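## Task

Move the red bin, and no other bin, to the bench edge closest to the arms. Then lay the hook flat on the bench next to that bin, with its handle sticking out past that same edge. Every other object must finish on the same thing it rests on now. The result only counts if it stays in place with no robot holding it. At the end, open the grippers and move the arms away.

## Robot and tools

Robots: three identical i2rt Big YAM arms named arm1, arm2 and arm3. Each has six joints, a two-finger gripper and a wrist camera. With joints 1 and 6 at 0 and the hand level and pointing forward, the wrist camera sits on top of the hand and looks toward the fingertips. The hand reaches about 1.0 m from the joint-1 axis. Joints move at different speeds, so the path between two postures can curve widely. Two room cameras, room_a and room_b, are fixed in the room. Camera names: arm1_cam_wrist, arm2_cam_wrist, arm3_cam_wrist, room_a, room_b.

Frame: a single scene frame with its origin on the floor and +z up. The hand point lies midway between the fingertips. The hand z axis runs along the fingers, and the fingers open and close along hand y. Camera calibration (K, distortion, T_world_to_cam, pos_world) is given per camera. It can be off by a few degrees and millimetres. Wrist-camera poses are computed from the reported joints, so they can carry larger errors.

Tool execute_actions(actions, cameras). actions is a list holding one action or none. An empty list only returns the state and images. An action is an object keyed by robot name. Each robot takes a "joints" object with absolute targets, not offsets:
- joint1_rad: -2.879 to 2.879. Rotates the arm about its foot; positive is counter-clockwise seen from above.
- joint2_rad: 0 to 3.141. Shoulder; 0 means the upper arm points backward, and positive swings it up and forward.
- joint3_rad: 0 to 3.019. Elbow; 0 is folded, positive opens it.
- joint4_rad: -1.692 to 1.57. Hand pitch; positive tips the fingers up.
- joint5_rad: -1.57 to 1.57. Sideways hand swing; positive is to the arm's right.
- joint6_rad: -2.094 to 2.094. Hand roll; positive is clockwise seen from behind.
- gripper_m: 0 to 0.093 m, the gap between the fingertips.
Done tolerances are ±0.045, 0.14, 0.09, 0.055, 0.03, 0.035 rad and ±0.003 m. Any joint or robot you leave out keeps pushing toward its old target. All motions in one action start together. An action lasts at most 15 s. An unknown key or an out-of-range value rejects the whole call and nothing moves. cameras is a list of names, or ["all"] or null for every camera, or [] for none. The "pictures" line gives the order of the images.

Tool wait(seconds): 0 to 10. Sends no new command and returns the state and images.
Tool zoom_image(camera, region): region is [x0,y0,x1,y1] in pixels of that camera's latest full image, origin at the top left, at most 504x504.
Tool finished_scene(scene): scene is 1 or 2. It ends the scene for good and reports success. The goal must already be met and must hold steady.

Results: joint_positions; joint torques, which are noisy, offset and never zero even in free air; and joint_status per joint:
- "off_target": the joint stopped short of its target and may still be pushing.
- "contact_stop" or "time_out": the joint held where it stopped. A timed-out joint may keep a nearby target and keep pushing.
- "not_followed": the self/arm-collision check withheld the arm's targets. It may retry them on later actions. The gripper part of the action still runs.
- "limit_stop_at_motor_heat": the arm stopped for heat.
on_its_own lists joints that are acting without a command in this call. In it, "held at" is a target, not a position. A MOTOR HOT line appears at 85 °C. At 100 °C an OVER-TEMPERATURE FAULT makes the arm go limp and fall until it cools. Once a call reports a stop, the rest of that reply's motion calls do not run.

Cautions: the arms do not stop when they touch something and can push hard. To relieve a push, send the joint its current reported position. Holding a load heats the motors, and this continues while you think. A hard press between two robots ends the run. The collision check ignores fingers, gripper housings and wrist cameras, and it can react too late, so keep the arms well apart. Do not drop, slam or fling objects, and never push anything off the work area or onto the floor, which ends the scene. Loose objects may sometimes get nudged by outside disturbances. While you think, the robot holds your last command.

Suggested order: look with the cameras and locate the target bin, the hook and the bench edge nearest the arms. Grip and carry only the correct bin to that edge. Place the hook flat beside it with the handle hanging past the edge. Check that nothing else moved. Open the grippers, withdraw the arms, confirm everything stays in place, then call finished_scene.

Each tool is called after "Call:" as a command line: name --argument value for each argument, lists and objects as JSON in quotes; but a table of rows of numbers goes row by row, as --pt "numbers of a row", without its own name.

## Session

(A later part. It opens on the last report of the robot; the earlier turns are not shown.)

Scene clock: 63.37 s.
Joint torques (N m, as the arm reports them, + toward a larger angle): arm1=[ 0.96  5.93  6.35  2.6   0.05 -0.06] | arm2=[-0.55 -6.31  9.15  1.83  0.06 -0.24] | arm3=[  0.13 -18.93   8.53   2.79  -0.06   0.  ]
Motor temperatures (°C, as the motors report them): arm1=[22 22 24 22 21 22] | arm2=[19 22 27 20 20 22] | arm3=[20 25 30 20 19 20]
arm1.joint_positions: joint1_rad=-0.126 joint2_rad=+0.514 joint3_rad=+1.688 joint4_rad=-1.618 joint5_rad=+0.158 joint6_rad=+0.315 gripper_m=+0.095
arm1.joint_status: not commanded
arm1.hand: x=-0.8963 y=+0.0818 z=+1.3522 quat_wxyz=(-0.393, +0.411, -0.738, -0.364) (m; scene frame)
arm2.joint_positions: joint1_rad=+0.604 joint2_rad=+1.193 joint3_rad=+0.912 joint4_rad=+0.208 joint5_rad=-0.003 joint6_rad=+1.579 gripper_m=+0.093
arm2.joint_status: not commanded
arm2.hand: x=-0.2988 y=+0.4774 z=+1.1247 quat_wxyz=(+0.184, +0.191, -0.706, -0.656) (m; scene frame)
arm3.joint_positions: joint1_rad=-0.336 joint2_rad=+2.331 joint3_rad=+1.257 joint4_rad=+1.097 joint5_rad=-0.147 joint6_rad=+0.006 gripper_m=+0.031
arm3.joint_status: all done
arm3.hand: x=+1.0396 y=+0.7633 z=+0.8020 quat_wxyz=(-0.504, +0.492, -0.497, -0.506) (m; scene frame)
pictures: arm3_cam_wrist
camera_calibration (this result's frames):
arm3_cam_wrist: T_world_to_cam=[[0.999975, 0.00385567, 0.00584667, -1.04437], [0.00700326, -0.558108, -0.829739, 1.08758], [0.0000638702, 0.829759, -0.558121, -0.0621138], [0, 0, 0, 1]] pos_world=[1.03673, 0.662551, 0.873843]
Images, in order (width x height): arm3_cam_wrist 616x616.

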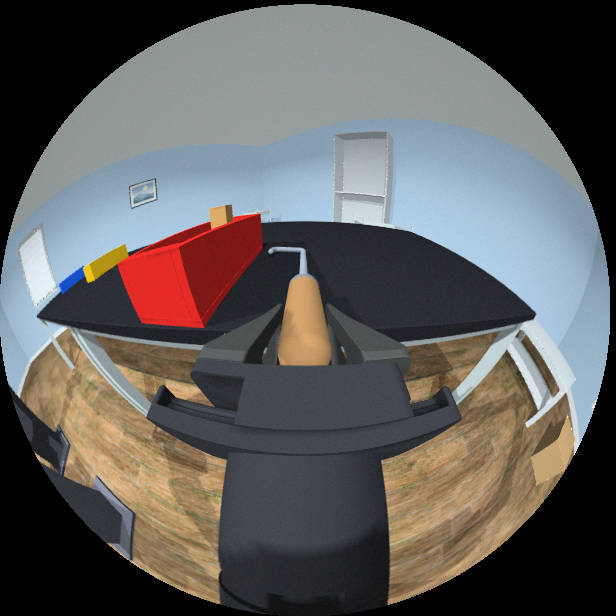

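Call:
execute_actions --actions '[{"arm3":{"joints":{"joint4_rad":1.06}}}]' --cameras '[]'

Call:
execute_actions --actions '[{"arm3":{"joints":{"gripper_m":0.075}}}]' --cameras '["arm3_cam_wrist"]'

Call:
execute_actions --actions '[{"arm3":{"joints":{"joint2_rad":1.5,"joint4_rad":0.9}}}]' --cameras '["room_a","room_b"]'

Call:
zoom_image --camera "room_b" --region '[230, 155, 320, 215]'

Scene clock: 64.27 s.
Joint torques (N m, as the arm reports them, + toward a larger angle): arm1=[-0.17  5.93  6.21  2.68  0.08 -0.02] | arm2=[-0.4  -6.36  9.13  1.84  0.08 -0.26] | arm3=[  0.11 -19.14   8.6    1.01  -0.06  -0.01]
Motor temperatures (°C, as the motors report them): arm1=[22 22 24 22 21 22] | arm2=[19 22 27 20 20 22] | arm3=[20 25 30 20 19 20]
arm1.joint_positions: joint1_rad=-0.126 joint2_rad=+0.514 joint3_rad=+1.688 joint4_rad=-1.618 joint5_rad=+0.158 joint6_rad=+0.315 gripper_m=+0.095
arm1.joint_status: not commanded
arm1.hand: x=-0.8963 y=+0.0818 z=+1.3522 quat_wxyz=(-0.393, +0.411, -0.738, -0.364) (m; scene frame)
arm2.joint_positions: joint1_rad=+0.604 joint2_rad=+1.193 joint3_rad=+0.912 joint4_rad=+0.208 joint5_rad=-0.003 joint6_rad=+1.579 gripper_m=+0.093
arm2.joint_status: not commanded
arm2.hand: x=-0.2988 y=+0.4774 z=+1.1247 quat_wxyz=(+0.184, +0.191, -0.706, -0.656) (m; scene frame)
arm3.joint_positions: joint1_rad=-0.336 joint2_rad=+2.331 joint3_rad=+1.257 joint4_rad=+1.083 joint5_rad=-0.147 joint6_rad=+0.006 gripper_m=+0.031
arm3.joint_status: all done
arm3.hand: x=+1.0395 y=+0.7634 z=+0.7987 quat_wxyz=(-0.500, +0.495, -0.501, -0.504) (m; scene frame)
pictures: none
No camera images: the call's "cameras" was empty. Leave "cameras" out to get every camera's image.

Scene clock: 64.90 s.
Joint torques (N m, as the arm reports them, + toward a larger angle): arm1=[ 0.61  5.92  6.31  2.78  0.06 -0.03] | arm2=[-0.6  -6.35  9.12  1.85  0.07 -0.26] | arm3=[  0.27 -19.1    8.55   1.17  -0.06   0.  ]
Motor temperatures (°C, as the motors report them): arm1=[22 22 24 22 21 22] | arm2=[19 22 27 20 20 22] | arm3=[20 25 30 20 19 20]
arm1.joint_positions: joint1_rad=-0.126 joint2_rad=+0.514 joint3_rad=+1.688 joint4_rad=-1.618 joint5_rad=+0.158 joint6_rad=+0.315 gripper_m=+0.095
arm1.joint_status: not commanded
arm1.hand: x=-0.8963 y=+0.0818 z=+1.3522 quat_wxyz=(-0.393, +0.411, -0.738, -0.364) (m; scene frame)
arm2.joint_positions: joint1_rad=+0.604 joint2_rad=+1.193 joint3_rad=+0.912 joint4_rad=+0.208 joint5_rad=-0.003 joint6_rad=+1.579 gripper_m=+0.093
arm2.joint_status: not commanded
arm2.hand: x=-0.2988 y=+0.4774 z=+1.1247 quat_wxyz=(+0.184, +0.191, -0.706, -0.656) (m; scene frame)
arm3.joint_positions: joint1_rad=-0.336 joint2_rad=+2.331 joint3_rad=+1.257 joint4_rad=+1.079 joint5_rad=-0.147 joint6_rad=+0.006 gripper_m=+0.075
arm3.joint_status: all done
arm3.hand: x=+1.0395 y=+0.7634 z=+0.7976 quat_wxyz=(-0.499, +0.496, -0.502, -0.503) (m; scene frame)
pictures: arm3_cam_wrist
camera_calibration (this result's frames):
arm3_cam_wrist: T_world_to_cam=[[0.999987, 0.00401524, 0.00310593, -1.04228], [0.00484573, -0.57273, -0.81973, 1.08939], [-0.00151255, 0.819734, -0.572742, -0.0436437], [0, 0, 0, 1]] pos_world=[1.03692, 0.66389, 0.87125]
Images, in order (width x height): arm3_cam_wrist 616x616.

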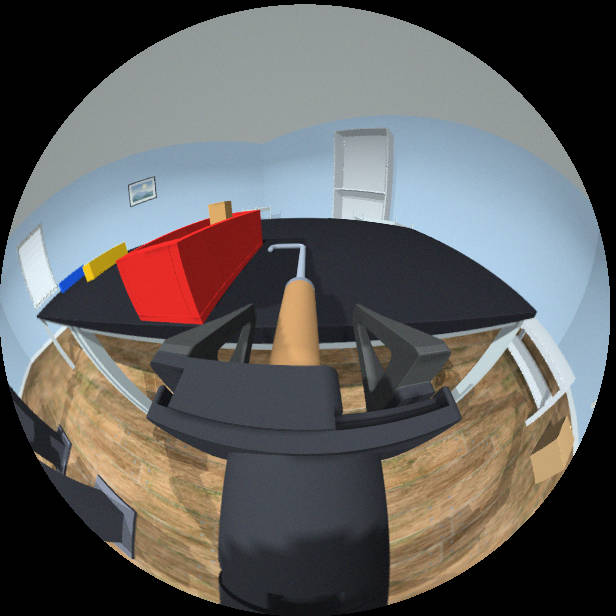

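Scene clock: 66.60 s.
Joint torques (N m, as the arm reports them, + toward a larger angle): arm1=[ 0.93  6.2   6.31  2.65  0.02 -0.03] | arm2=[-0.5  -6.17  9.15  1.85  0.07 -0.26] | arm3=[  0.12 -12.89   9.97   0.88   0.     0.  ]
Motor temperatures (°C, as the motors report them): arm1=[22 22 25 22 21 22] | arm2=[19 22 27 20 20 22] | arm3=[20 25 30 20 19 20]
arm1.joint_positions: joint1_rad=-0.126 joint2_rad=+0.514 joint3_rad=+1.688 joint4_rad=-1.618 joint5_rad=+0.158 joint6_rad=+0.315 gripper_m=+0.095
arm1.joint_status: not commanded
arm1.hand: x=-0.8963 y=+0.0818 z=+1.3522 quat_wxyz=(-0.393, +0.411, -0.738, -0.364) (m; scene frame)
arm2.joint_positions: joint1_rad=+0.604 joint2_rad=+1.193 joint3_rad=+0.912 joint4_rad=+0.208 joint5_rad=-0.003 joint6_rad=+1.579 gripper_m=+0.093
arm2.joint_status: not commanded
arm2.hand: x=-0.2988 y=+0.4774 z=+1.1247 quat_wxyz=(+0.184, +0.191, -0.706, -0.656) (m; scene frame)
arm3.joint_positions: joint1_rad=-0.336 joint2_rad=+1.499 joint3_rad=+1.283 joint4_rad=+0.908 joint5_rad=-0.147 joint6_rad=+0.006 gripper_m=+0.075
arm3.joint_status: all done
arm3.hand: x=+1.0222 y=+0.6311 z=+1.3616 quat_wxyz=(-0.661, +0.325, -0.281, -0.615) (m; scene frame)
pictures: room_a, room_b
Images, in order (width x height): room_a 504x504, room_b 504x504.

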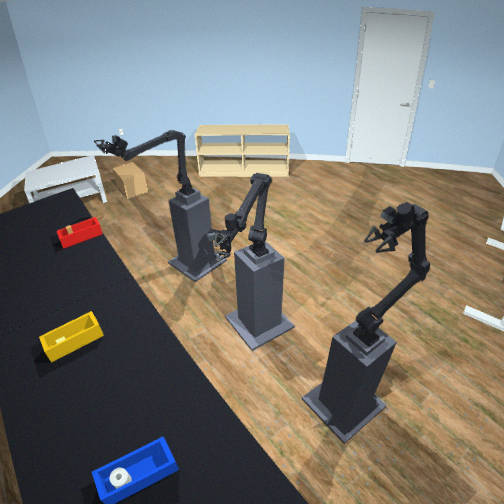

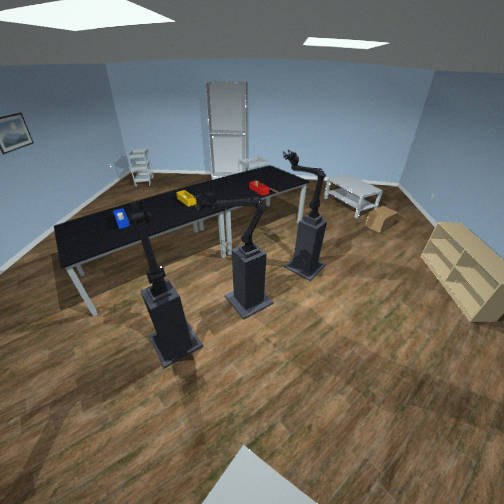

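Region (230, 155, 320, 215) of room_b's 504x504 image, scaled by 5.600, with more detail than that image has.

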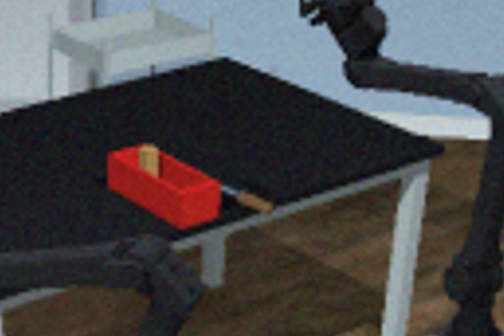

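Call:
finished_scene --scene 2

The scene is finished: the task was done.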